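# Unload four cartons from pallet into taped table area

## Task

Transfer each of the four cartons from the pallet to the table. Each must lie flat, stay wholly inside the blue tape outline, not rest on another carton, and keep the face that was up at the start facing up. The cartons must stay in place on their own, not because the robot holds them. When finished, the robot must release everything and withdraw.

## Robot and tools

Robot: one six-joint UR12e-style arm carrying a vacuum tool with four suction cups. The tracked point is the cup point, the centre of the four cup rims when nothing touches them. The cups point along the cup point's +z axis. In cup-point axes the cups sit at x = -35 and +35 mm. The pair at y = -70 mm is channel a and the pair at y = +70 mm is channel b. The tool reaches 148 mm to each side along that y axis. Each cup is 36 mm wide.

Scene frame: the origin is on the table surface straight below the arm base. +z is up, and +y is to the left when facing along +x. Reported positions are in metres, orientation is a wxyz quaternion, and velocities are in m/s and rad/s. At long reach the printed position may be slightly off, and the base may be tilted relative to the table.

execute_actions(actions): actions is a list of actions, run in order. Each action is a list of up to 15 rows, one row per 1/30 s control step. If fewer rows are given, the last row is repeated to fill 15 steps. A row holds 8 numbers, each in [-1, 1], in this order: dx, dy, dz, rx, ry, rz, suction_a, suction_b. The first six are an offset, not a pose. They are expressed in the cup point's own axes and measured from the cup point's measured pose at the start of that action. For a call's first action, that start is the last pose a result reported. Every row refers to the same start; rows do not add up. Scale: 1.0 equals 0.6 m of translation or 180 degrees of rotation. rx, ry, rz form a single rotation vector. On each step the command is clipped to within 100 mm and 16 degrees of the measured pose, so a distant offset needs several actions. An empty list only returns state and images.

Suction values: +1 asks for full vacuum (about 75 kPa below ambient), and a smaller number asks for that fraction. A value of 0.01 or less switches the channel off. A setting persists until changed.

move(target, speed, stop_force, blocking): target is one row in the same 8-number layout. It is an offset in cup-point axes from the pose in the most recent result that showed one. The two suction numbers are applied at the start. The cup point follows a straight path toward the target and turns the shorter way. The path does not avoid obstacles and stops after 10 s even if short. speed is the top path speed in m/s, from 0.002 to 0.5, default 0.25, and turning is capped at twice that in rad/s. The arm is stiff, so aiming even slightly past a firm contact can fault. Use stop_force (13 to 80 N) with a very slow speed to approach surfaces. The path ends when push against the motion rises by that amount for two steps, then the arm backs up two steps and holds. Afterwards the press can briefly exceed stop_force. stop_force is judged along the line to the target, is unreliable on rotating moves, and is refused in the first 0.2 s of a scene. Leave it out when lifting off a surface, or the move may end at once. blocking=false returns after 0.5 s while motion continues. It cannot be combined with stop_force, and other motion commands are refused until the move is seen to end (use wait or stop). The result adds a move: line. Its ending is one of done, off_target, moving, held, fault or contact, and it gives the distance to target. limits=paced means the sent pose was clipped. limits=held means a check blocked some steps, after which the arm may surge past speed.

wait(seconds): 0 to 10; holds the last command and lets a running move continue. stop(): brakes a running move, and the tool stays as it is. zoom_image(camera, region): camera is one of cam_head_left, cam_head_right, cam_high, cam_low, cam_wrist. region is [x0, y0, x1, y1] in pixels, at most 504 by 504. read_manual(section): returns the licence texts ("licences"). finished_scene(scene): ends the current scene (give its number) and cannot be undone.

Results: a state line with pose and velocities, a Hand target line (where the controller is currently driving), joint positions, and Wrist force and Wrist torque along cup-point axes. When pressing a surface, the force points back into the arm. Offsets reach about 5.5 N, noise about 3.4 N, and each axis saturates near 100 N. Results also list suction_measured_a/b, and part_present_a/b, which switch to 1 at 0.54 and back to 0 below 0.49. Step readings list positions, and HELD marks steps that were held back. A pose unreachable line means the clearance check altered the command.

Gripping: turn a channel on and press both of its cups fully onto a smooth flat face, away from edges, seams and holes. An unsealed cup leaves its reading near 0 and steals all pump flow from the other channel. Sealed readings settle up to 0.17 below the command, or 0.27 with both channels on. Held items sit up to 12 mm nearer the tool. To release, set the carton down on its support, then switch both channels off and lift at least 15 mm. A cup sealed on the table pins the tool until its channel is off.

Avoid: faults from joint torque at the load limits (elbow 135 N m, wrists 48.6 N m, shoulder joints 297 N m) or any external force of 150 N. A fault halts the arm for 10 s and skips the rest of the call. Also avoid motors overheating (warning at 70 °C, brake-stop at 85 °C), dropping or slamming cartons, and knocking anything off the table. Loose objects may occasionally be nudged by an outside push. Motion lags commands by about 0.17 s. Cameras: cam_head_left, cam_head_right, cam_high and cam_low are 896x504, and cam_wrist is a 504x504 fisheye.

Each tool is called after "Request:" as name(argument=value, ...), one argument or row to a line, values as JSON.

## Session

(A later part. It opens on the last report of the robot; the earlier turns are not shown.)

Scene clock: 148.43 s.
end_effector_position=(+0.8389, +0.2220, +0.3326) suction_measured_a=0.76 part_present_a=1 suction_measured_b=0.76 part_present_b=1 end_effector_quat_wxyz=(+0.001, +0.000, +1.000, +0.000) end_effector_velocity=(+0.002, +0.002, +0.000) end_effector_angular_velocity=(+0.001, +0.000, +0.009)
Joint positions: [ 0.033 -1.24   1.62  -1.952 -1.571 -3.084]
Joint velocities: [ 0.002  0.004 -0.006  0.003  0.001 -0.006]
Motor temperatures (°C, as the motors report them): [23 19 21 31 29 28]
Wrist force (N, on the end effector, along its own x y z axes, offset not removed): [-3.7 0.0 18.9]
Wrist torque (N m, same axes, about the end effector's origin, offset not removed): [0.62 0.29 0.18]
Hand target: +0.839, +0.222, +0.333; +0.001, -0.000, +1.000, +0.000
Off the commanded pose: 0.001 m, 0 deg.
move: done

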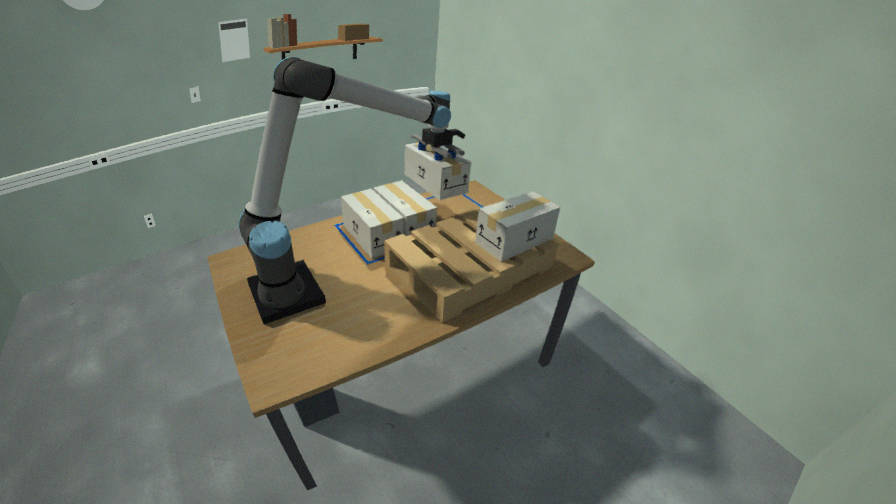

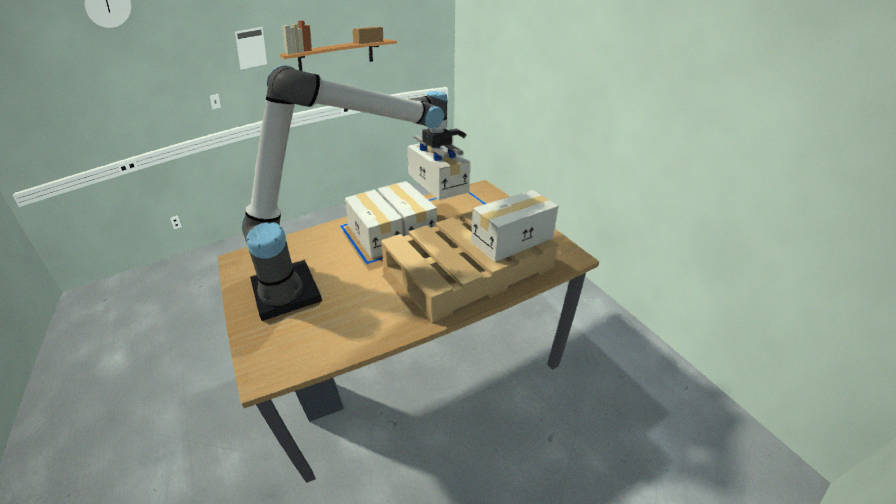

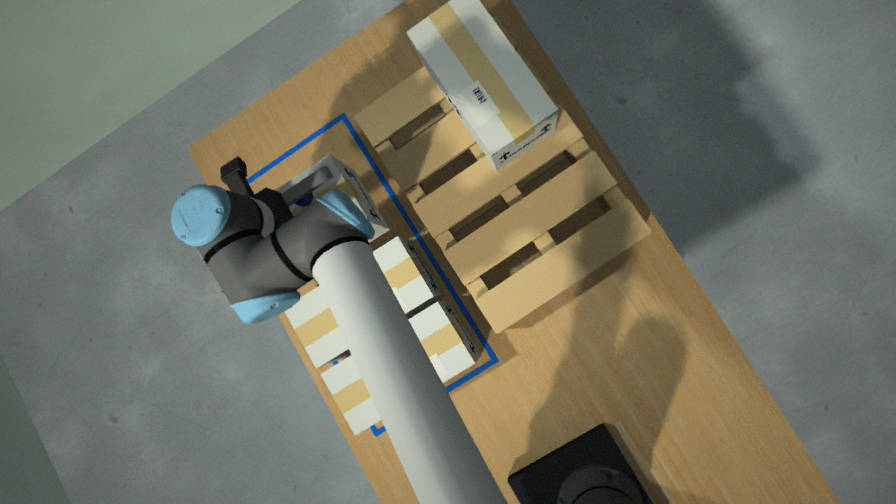

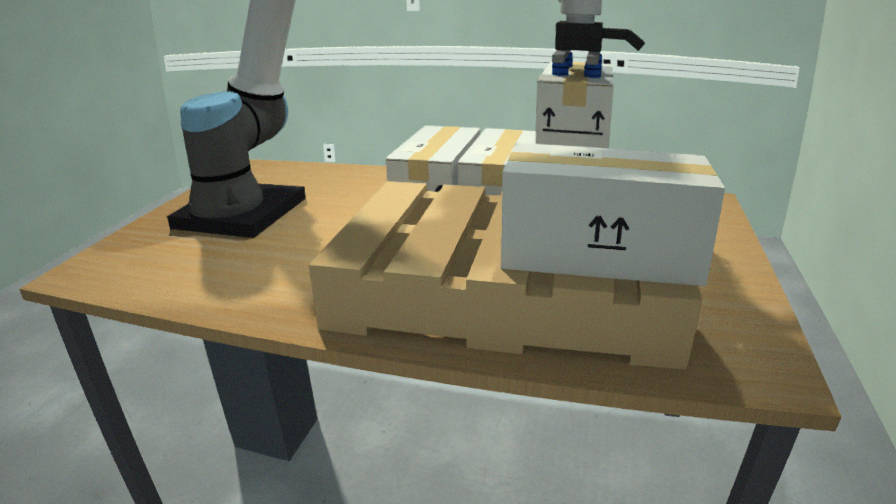

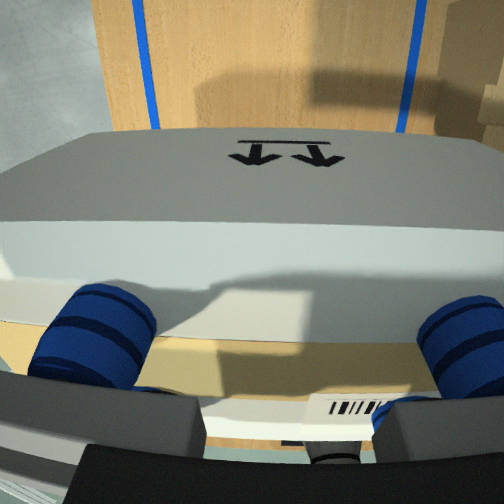

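Request:
move(
  target=[0,0,0.306,0,0,0,1,1],
  speed=0.2,
)

Request:
move(
  target=[0,0,0.03,0,0,0,1,1],
  speed=0.008,
  stop_force=13,
)

Request:
execute_actions(
  actions=[
    [[0,0,-0.003,0,0,0,0,0]],
  ],
)

Request:
move(
  target=[0,0,-0.27,0,0,0,0,0],
  speed=0.4,
)

Request:
move(
  target=[-0.134,-0.817,0.033,0,0,0.4885,0,0],
  speed=0.5,
)

Scene clock: 157.63 s.
end_effector_position=(+0.8390, +0.2220, +0.1494) suction_measured_a=0.76 part_present_a=1 suction_measured_b=0.76 part_present_b=1 end_effector_quat_wxyz=(+0.001, +0.000, +1.000, +0.000) end_effector_velocity=(+0.000, +0.001, -0.002) end_effector_angular_velocity=(-0.001, -0.000, +0.001)
Joint positions: [ 0.033 -1.087  1.765 -2.25  -1.571 -3.084]
Joint velocities: [ 0.001  0.003  0.001 -0.004 -0.001  0.   ]
Motor temperatures (°C, as the motors report them): [23 19 21 31 29 28]
Wrist force (N, on the end effector, along its own x y z axes, offset not removed): [-1.8 -0.2 20.6]
Wrist torque (N m, same axes, about the end effector's origin, offset not removed): [0.50 0.15 0.10]
Hand target: +0.839, +0.222, +0.149; +0.001, +0.000, +1.000, +0.000
Off the commanded pose: 0.000 m, 0 deg.
move: done

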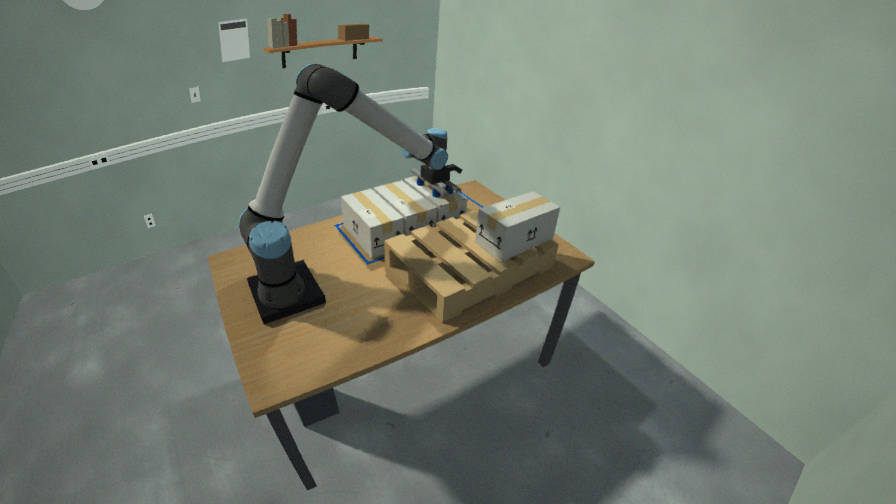

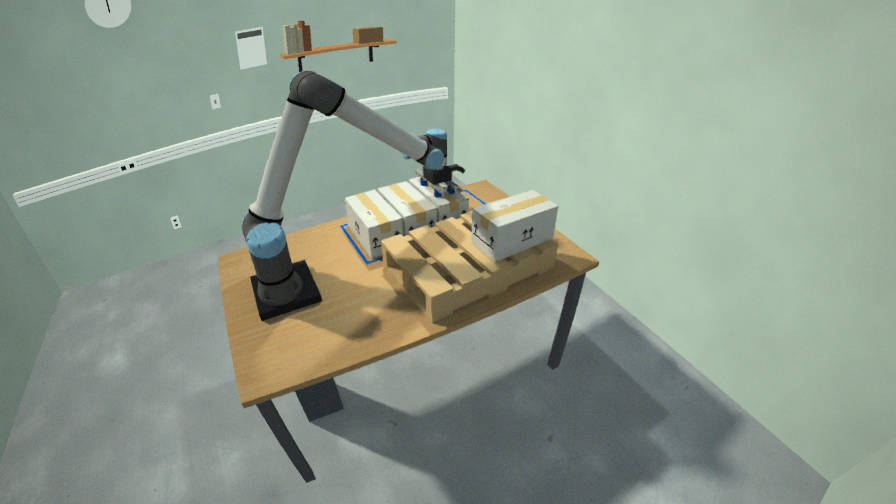

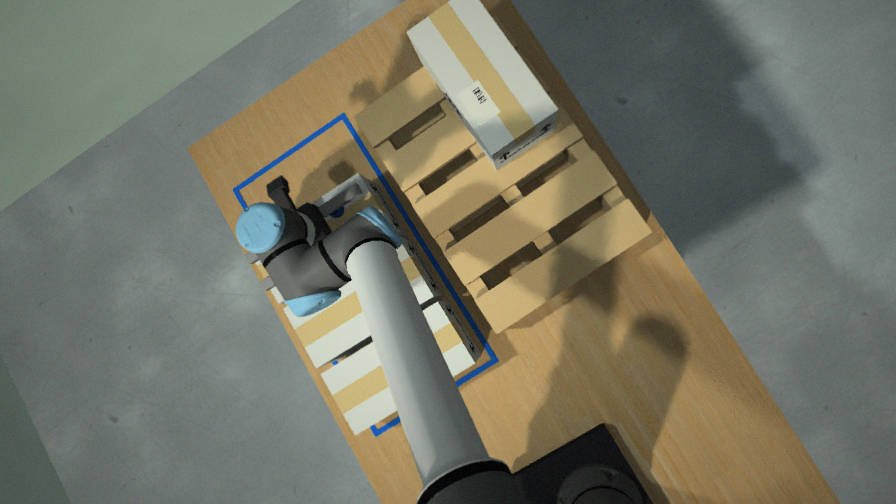

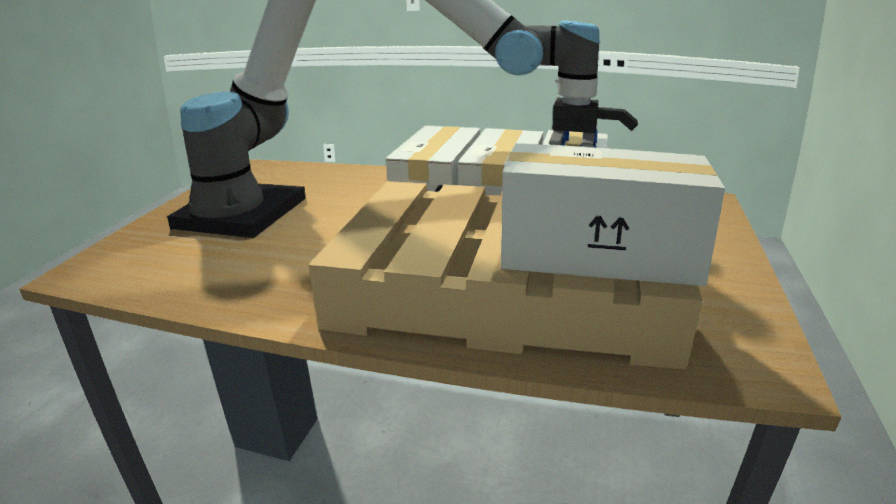

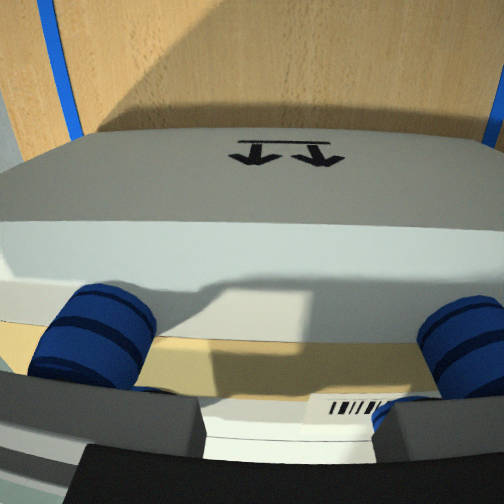

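Scene clock: 158.63 s.
end_effector_position=(+0.8391, +0.2220, +0.1445) suction_measured_a=0.76 part_present_a=1 suction_measured_b=0.76 part_present_b=1 end_effector_quat_wxyz=(+0.001, +0.000, +1.000, +0.000) end_effector_velocity=(-0.001, +0.000, +0.001) end_effector_angular_velocity=(+0.000, +0.003, +0.000)
Joint positions: [ 0.033 -1.082  1.768 -2.258 -1.571 -3.084]
Joint velocities: [ 0.    -0.002 -0.001  0.005  0.001  0.   ]
Motor temperatures (°C, as the motors report them): [23 19 21 31 29 28]
Wrist force (N, on the end effector, along its own x y z axes, offset not removed): [-8.4 2.4 -7.0]
Wrist torque (N m, same axes, about the end effector's origin, offset not removed): [1.48 -0.30 0.20]
Hand target: +0.839, +0.222, +0.145; +0.001, +0.000, +1.000, +0.000
Off the commanded pose: 0.013 m, 0 deg.
move: contact

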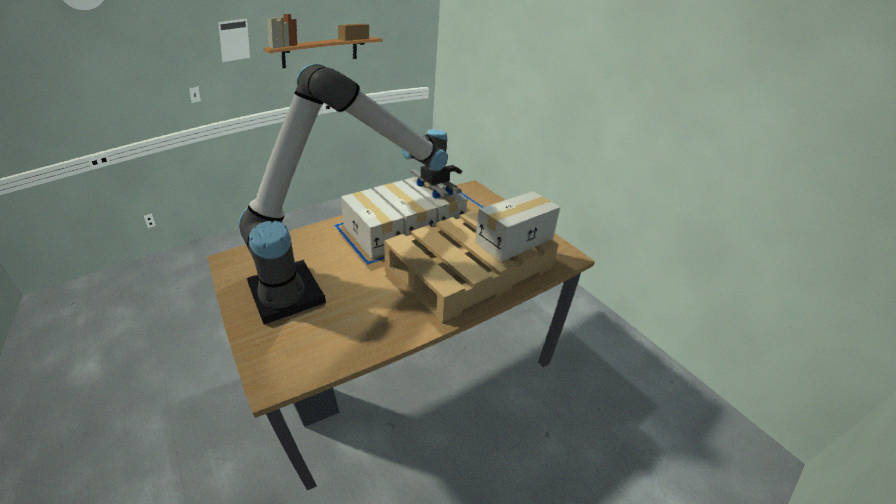

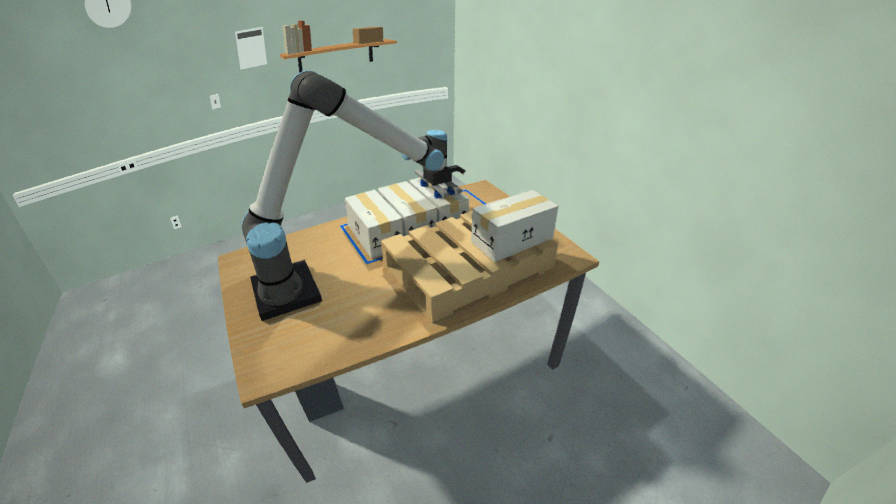

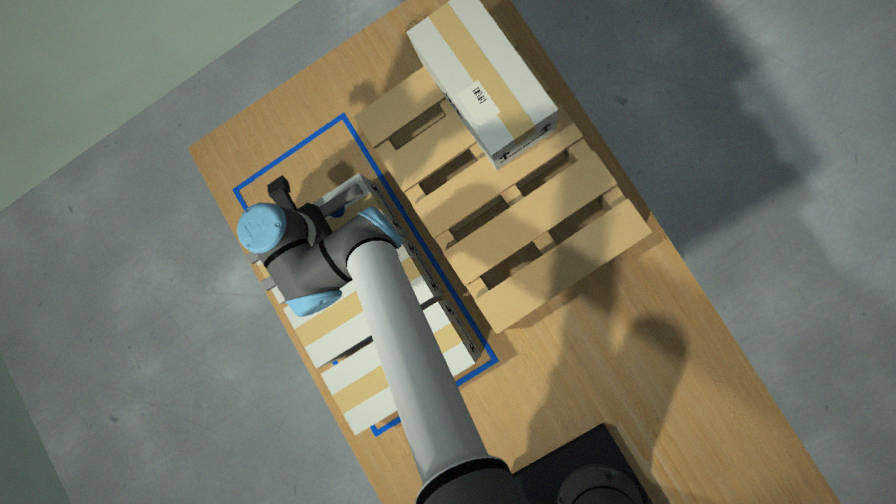

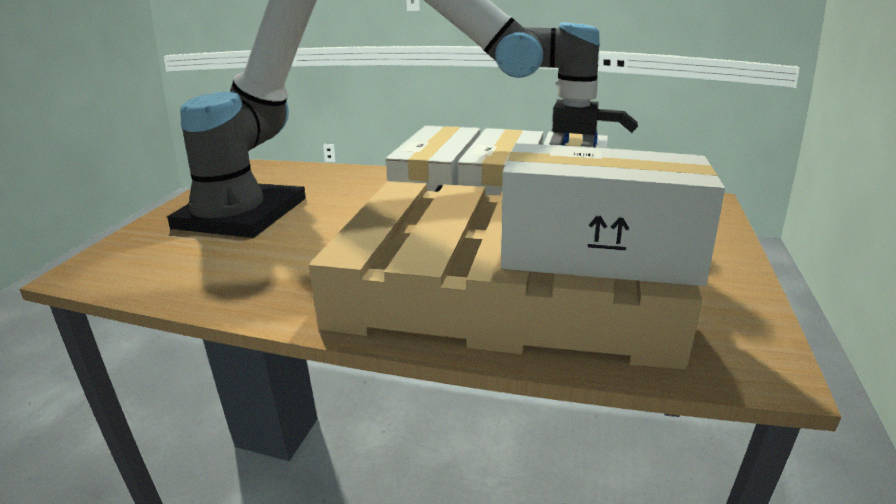

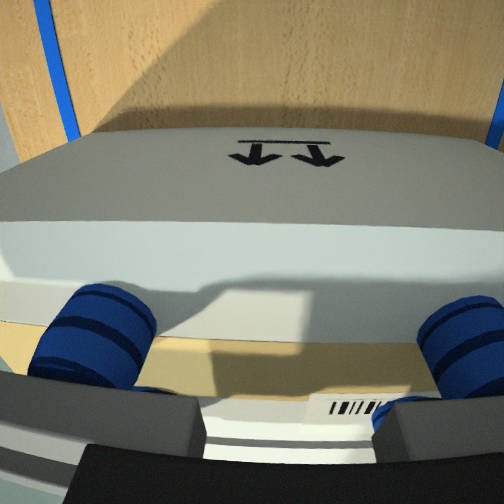

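Scene clock: 159.13 s.
end_effector_position=(+0.8391, +0.2220, +0.1462) suction_measured_a=0.01 part_present_a=0 suction_measured_b=0.01 part_present_b=0 end_effector_quat_wxyz=(+0.001, +0.000, +1.000, +0.000) end_effector_velocity=(+0.000, +0.000, +0.000) end_effector_angular_velocity=(+0.000, -0.000, +0.001)
Joint positions: [ 0.033 -1.084  1.767 -2.255 -1.571 -3.084]
Joint velocities: [ 0.     0.    -0.001  0.001  0.    -0.   ]
Motor temperatures (°C, as the motors report them): [23 19 21 31 29 28]
Wrist force (N, on the end effector, along its own x y z axes, offset not removed): [3.3 -0.1 -50.0]
Wrist torque (N m, same axes, about the end effector's origin, offset not removed): [0.14 -0.24 0.10]
Hand target: +0.839, +0.222, +0.146; +0.001, +0.000, +1.000, +0.000
Off the commanded pose: 0.000 m, 0 deg.
Step readings (end_effector_position):
0: (+0.8391, +0.2220, +0.1445)
1: (+0.8391, +0.2220, +0.1445)
2: (+0.8390, +0.2220, +0.1447)
4: (+0.8392, +0.2220, +0.1456)
8: (+0.8392, +0.2220, +0.1461)
15: end_effector_position above

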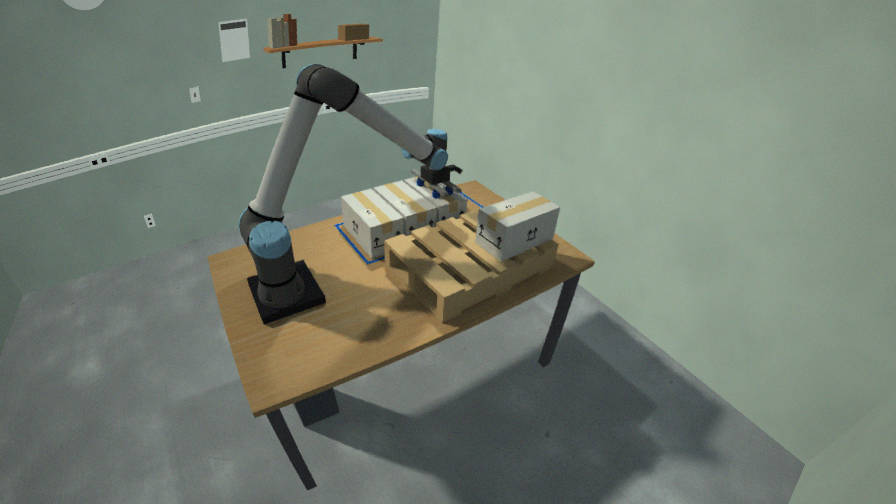

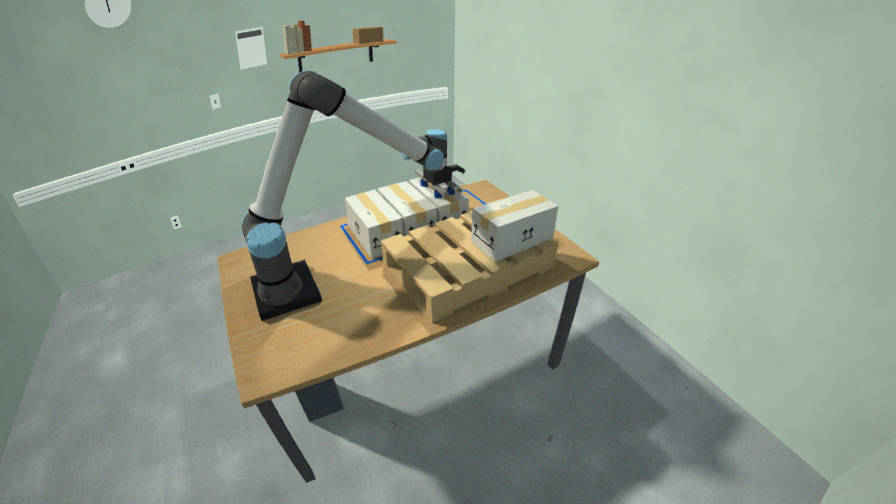

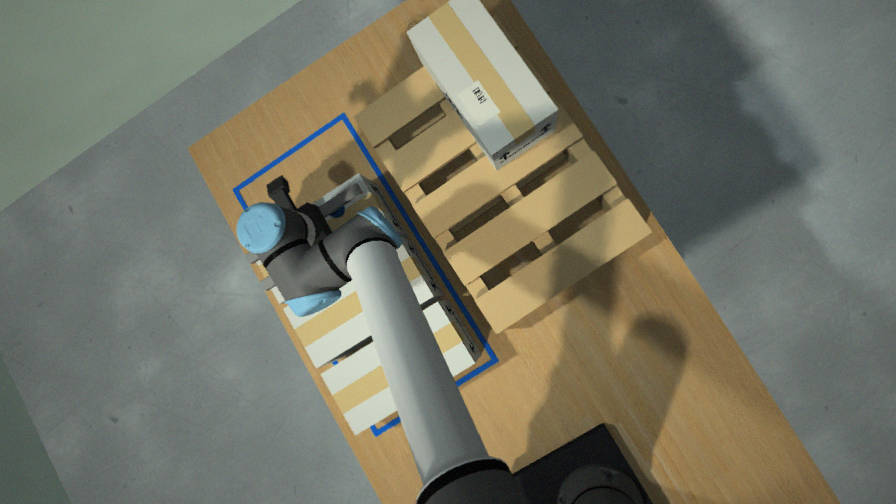

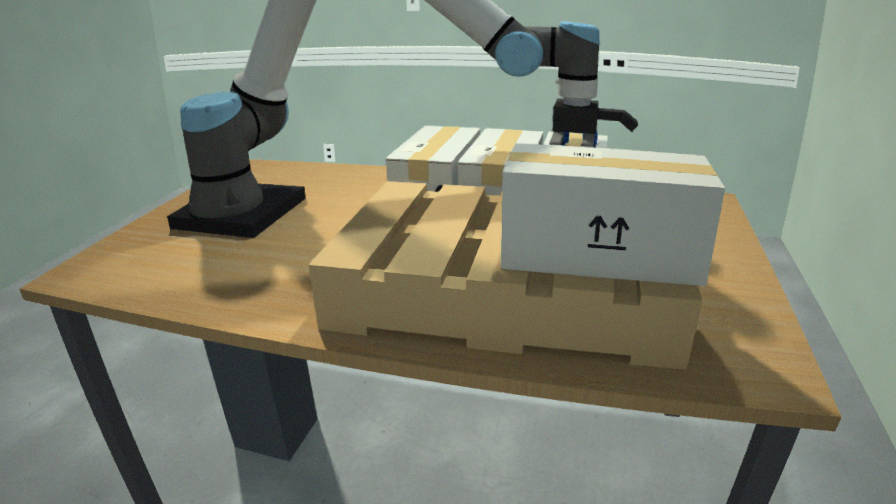

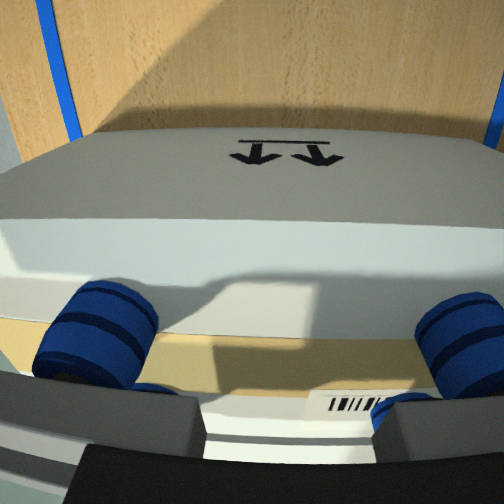

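Scene clock: 160.30 s.
end_effector_position=(+0.8389, +0.2220, +0.3078) suction_measured_a=0.01 part_present_a=0 suction_measured_b=0.01 part_present_b=0 end_effector_quat_wxyz=(+0.001, +0.000, +1.000, +0.000) end_effector_velocity=(+0.000, -0.001, +0.003) end_effector_angular_velocity=(-0.001, +0.001, -0.000)
Joint positions: [ 0.033 -1.224  1.645 -1.994 -1.571 -3.084]
Joint velocities: [-0.    -0.001 -0.003  0.006 -0.001 -0.   ]
Motor temperatures (°C, as the motors report them): [23 19 21 31 29 28]
Wrist force (N, on the end effector, along its own x y z axes, offset not removed): [-1.0 -4.1 1.5]
Wrist torque (N m, same axes, about the end effector's origin, offset not removed): [-0.51 0.11 0.13]
Hand target: +0.839, +0.222, +0.308; +0.001, +0.000, +1.000, +0.000
Off the commanded pose: 0.000 m, 0 deg.
move: done

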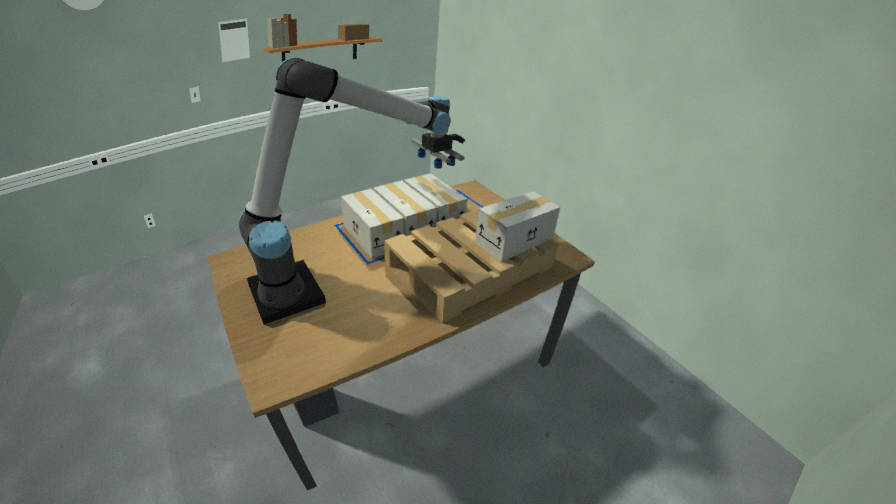

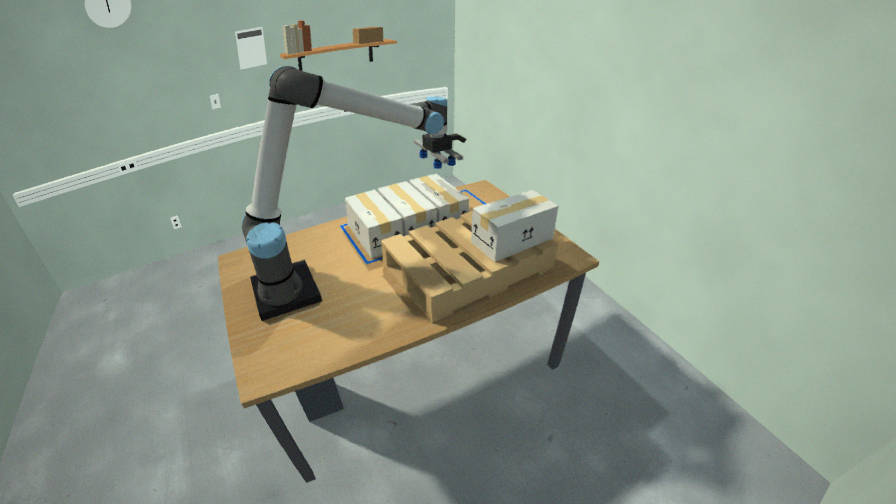

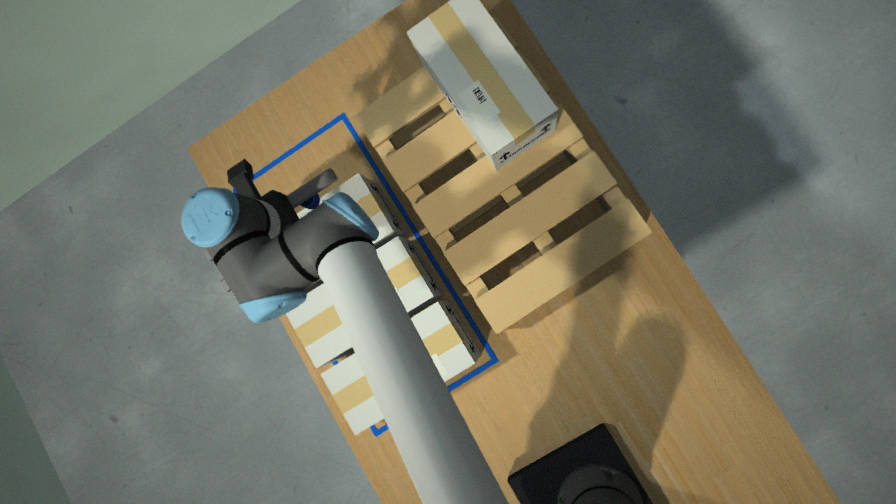

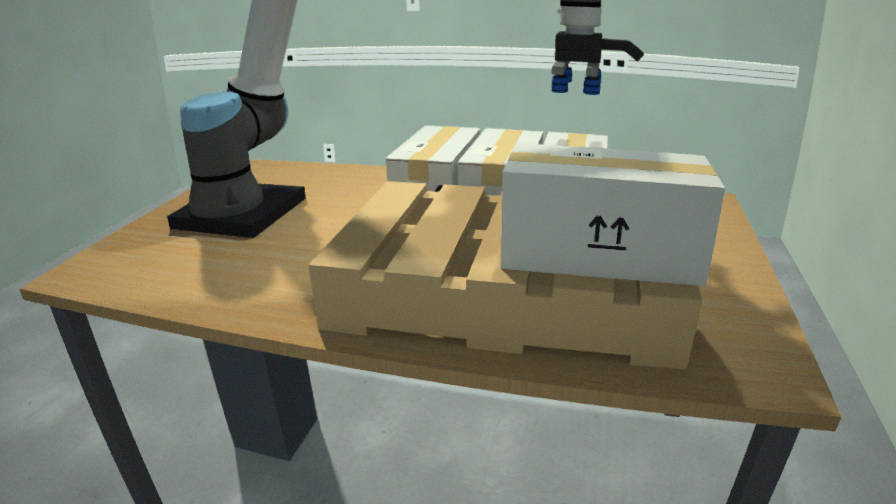

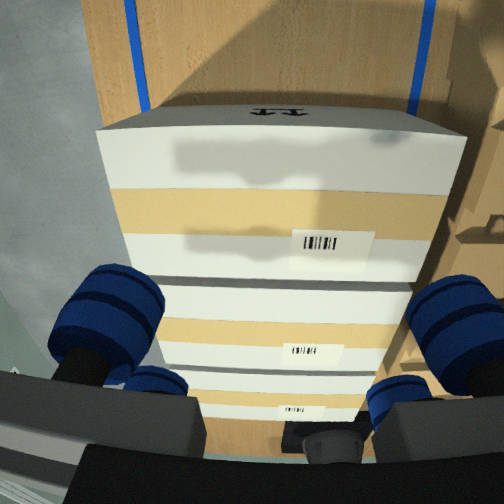

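Scene clock: 162.63 s.
end_effector_position=(+0.9191, -0.2677, +0.2878) suction_measured_a=0.01 part_present_a=0 suction_measured_b=0.01 part_present_b=0 end_effector_quat_wxyz=(+0.001, +0.694, +0.720, +0.001) end_effector_velocity=(+0.001, -0.002, +0.000) end_effector_angular_velocity=(+0.000, +0.000, -0.008)
Joint positions: [-0.49  -1.074  1.462 -1.96  -1.57  -2.074]
Joint velocities: [-0.002  0.002 -0.004  0.002 -0.     0.006]
Motor temperatures (°C, as the motors report them): [23 19 21 31 29 28]
Wrist force (N, on the end effector, along its own x y z axes, offset not removed): [2.5 -3.3 0.9]
Wrist torque (N m, same axes, about the end effector's origin, offset not removed): [-0.61 -0.29 0.05]
Hand target: +0.919, -0.268, +0.288; +0.001, +0.694, +0.720, +0.001
Off the commanded pose: 0.001 m, 0 deg.
move: done

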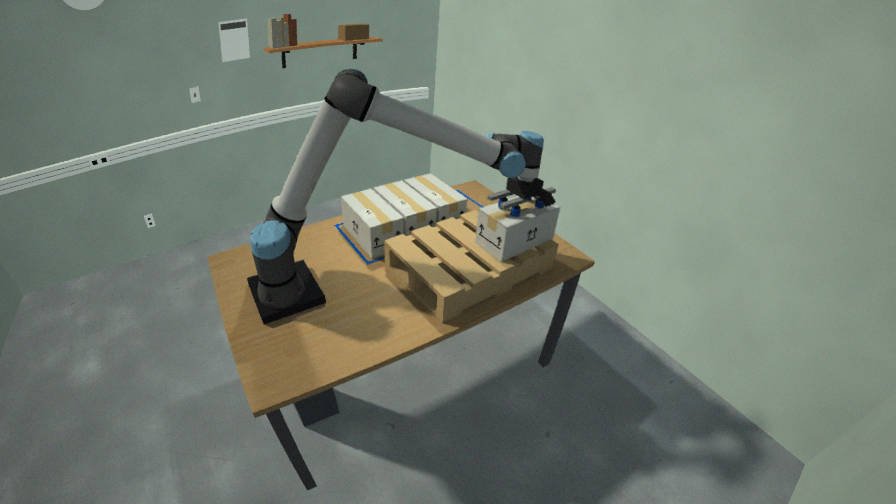

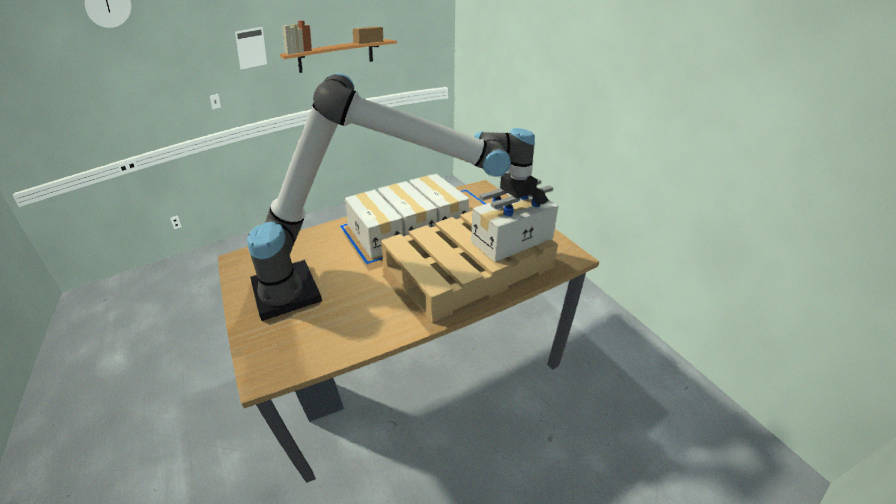

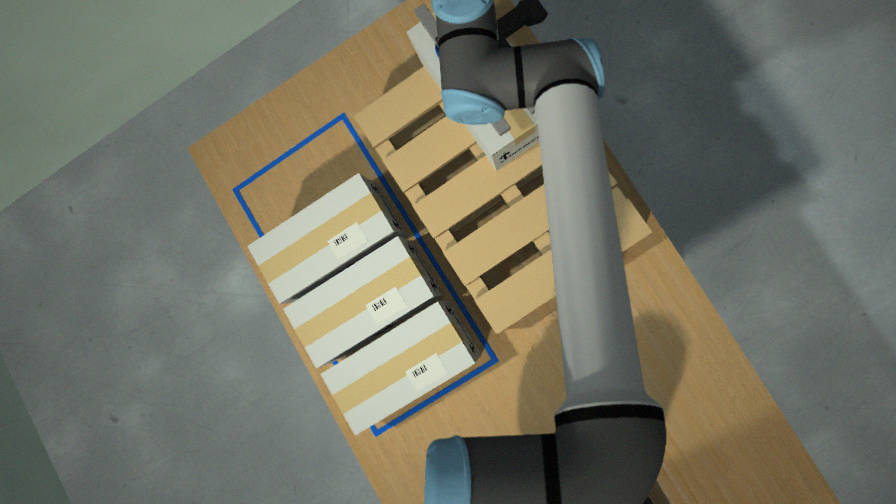

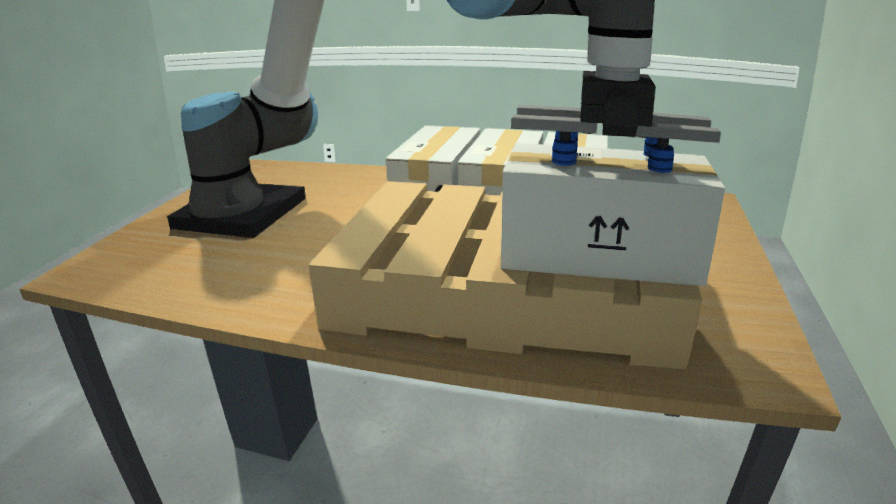

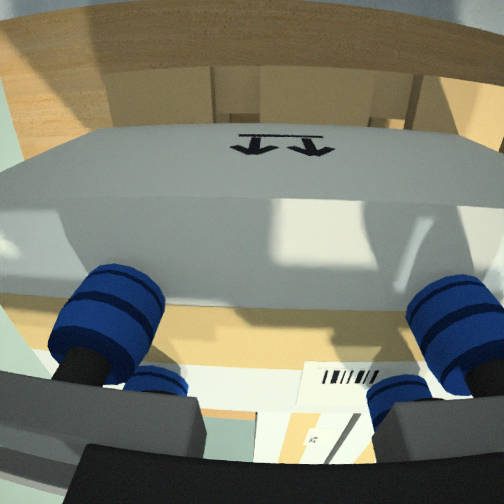

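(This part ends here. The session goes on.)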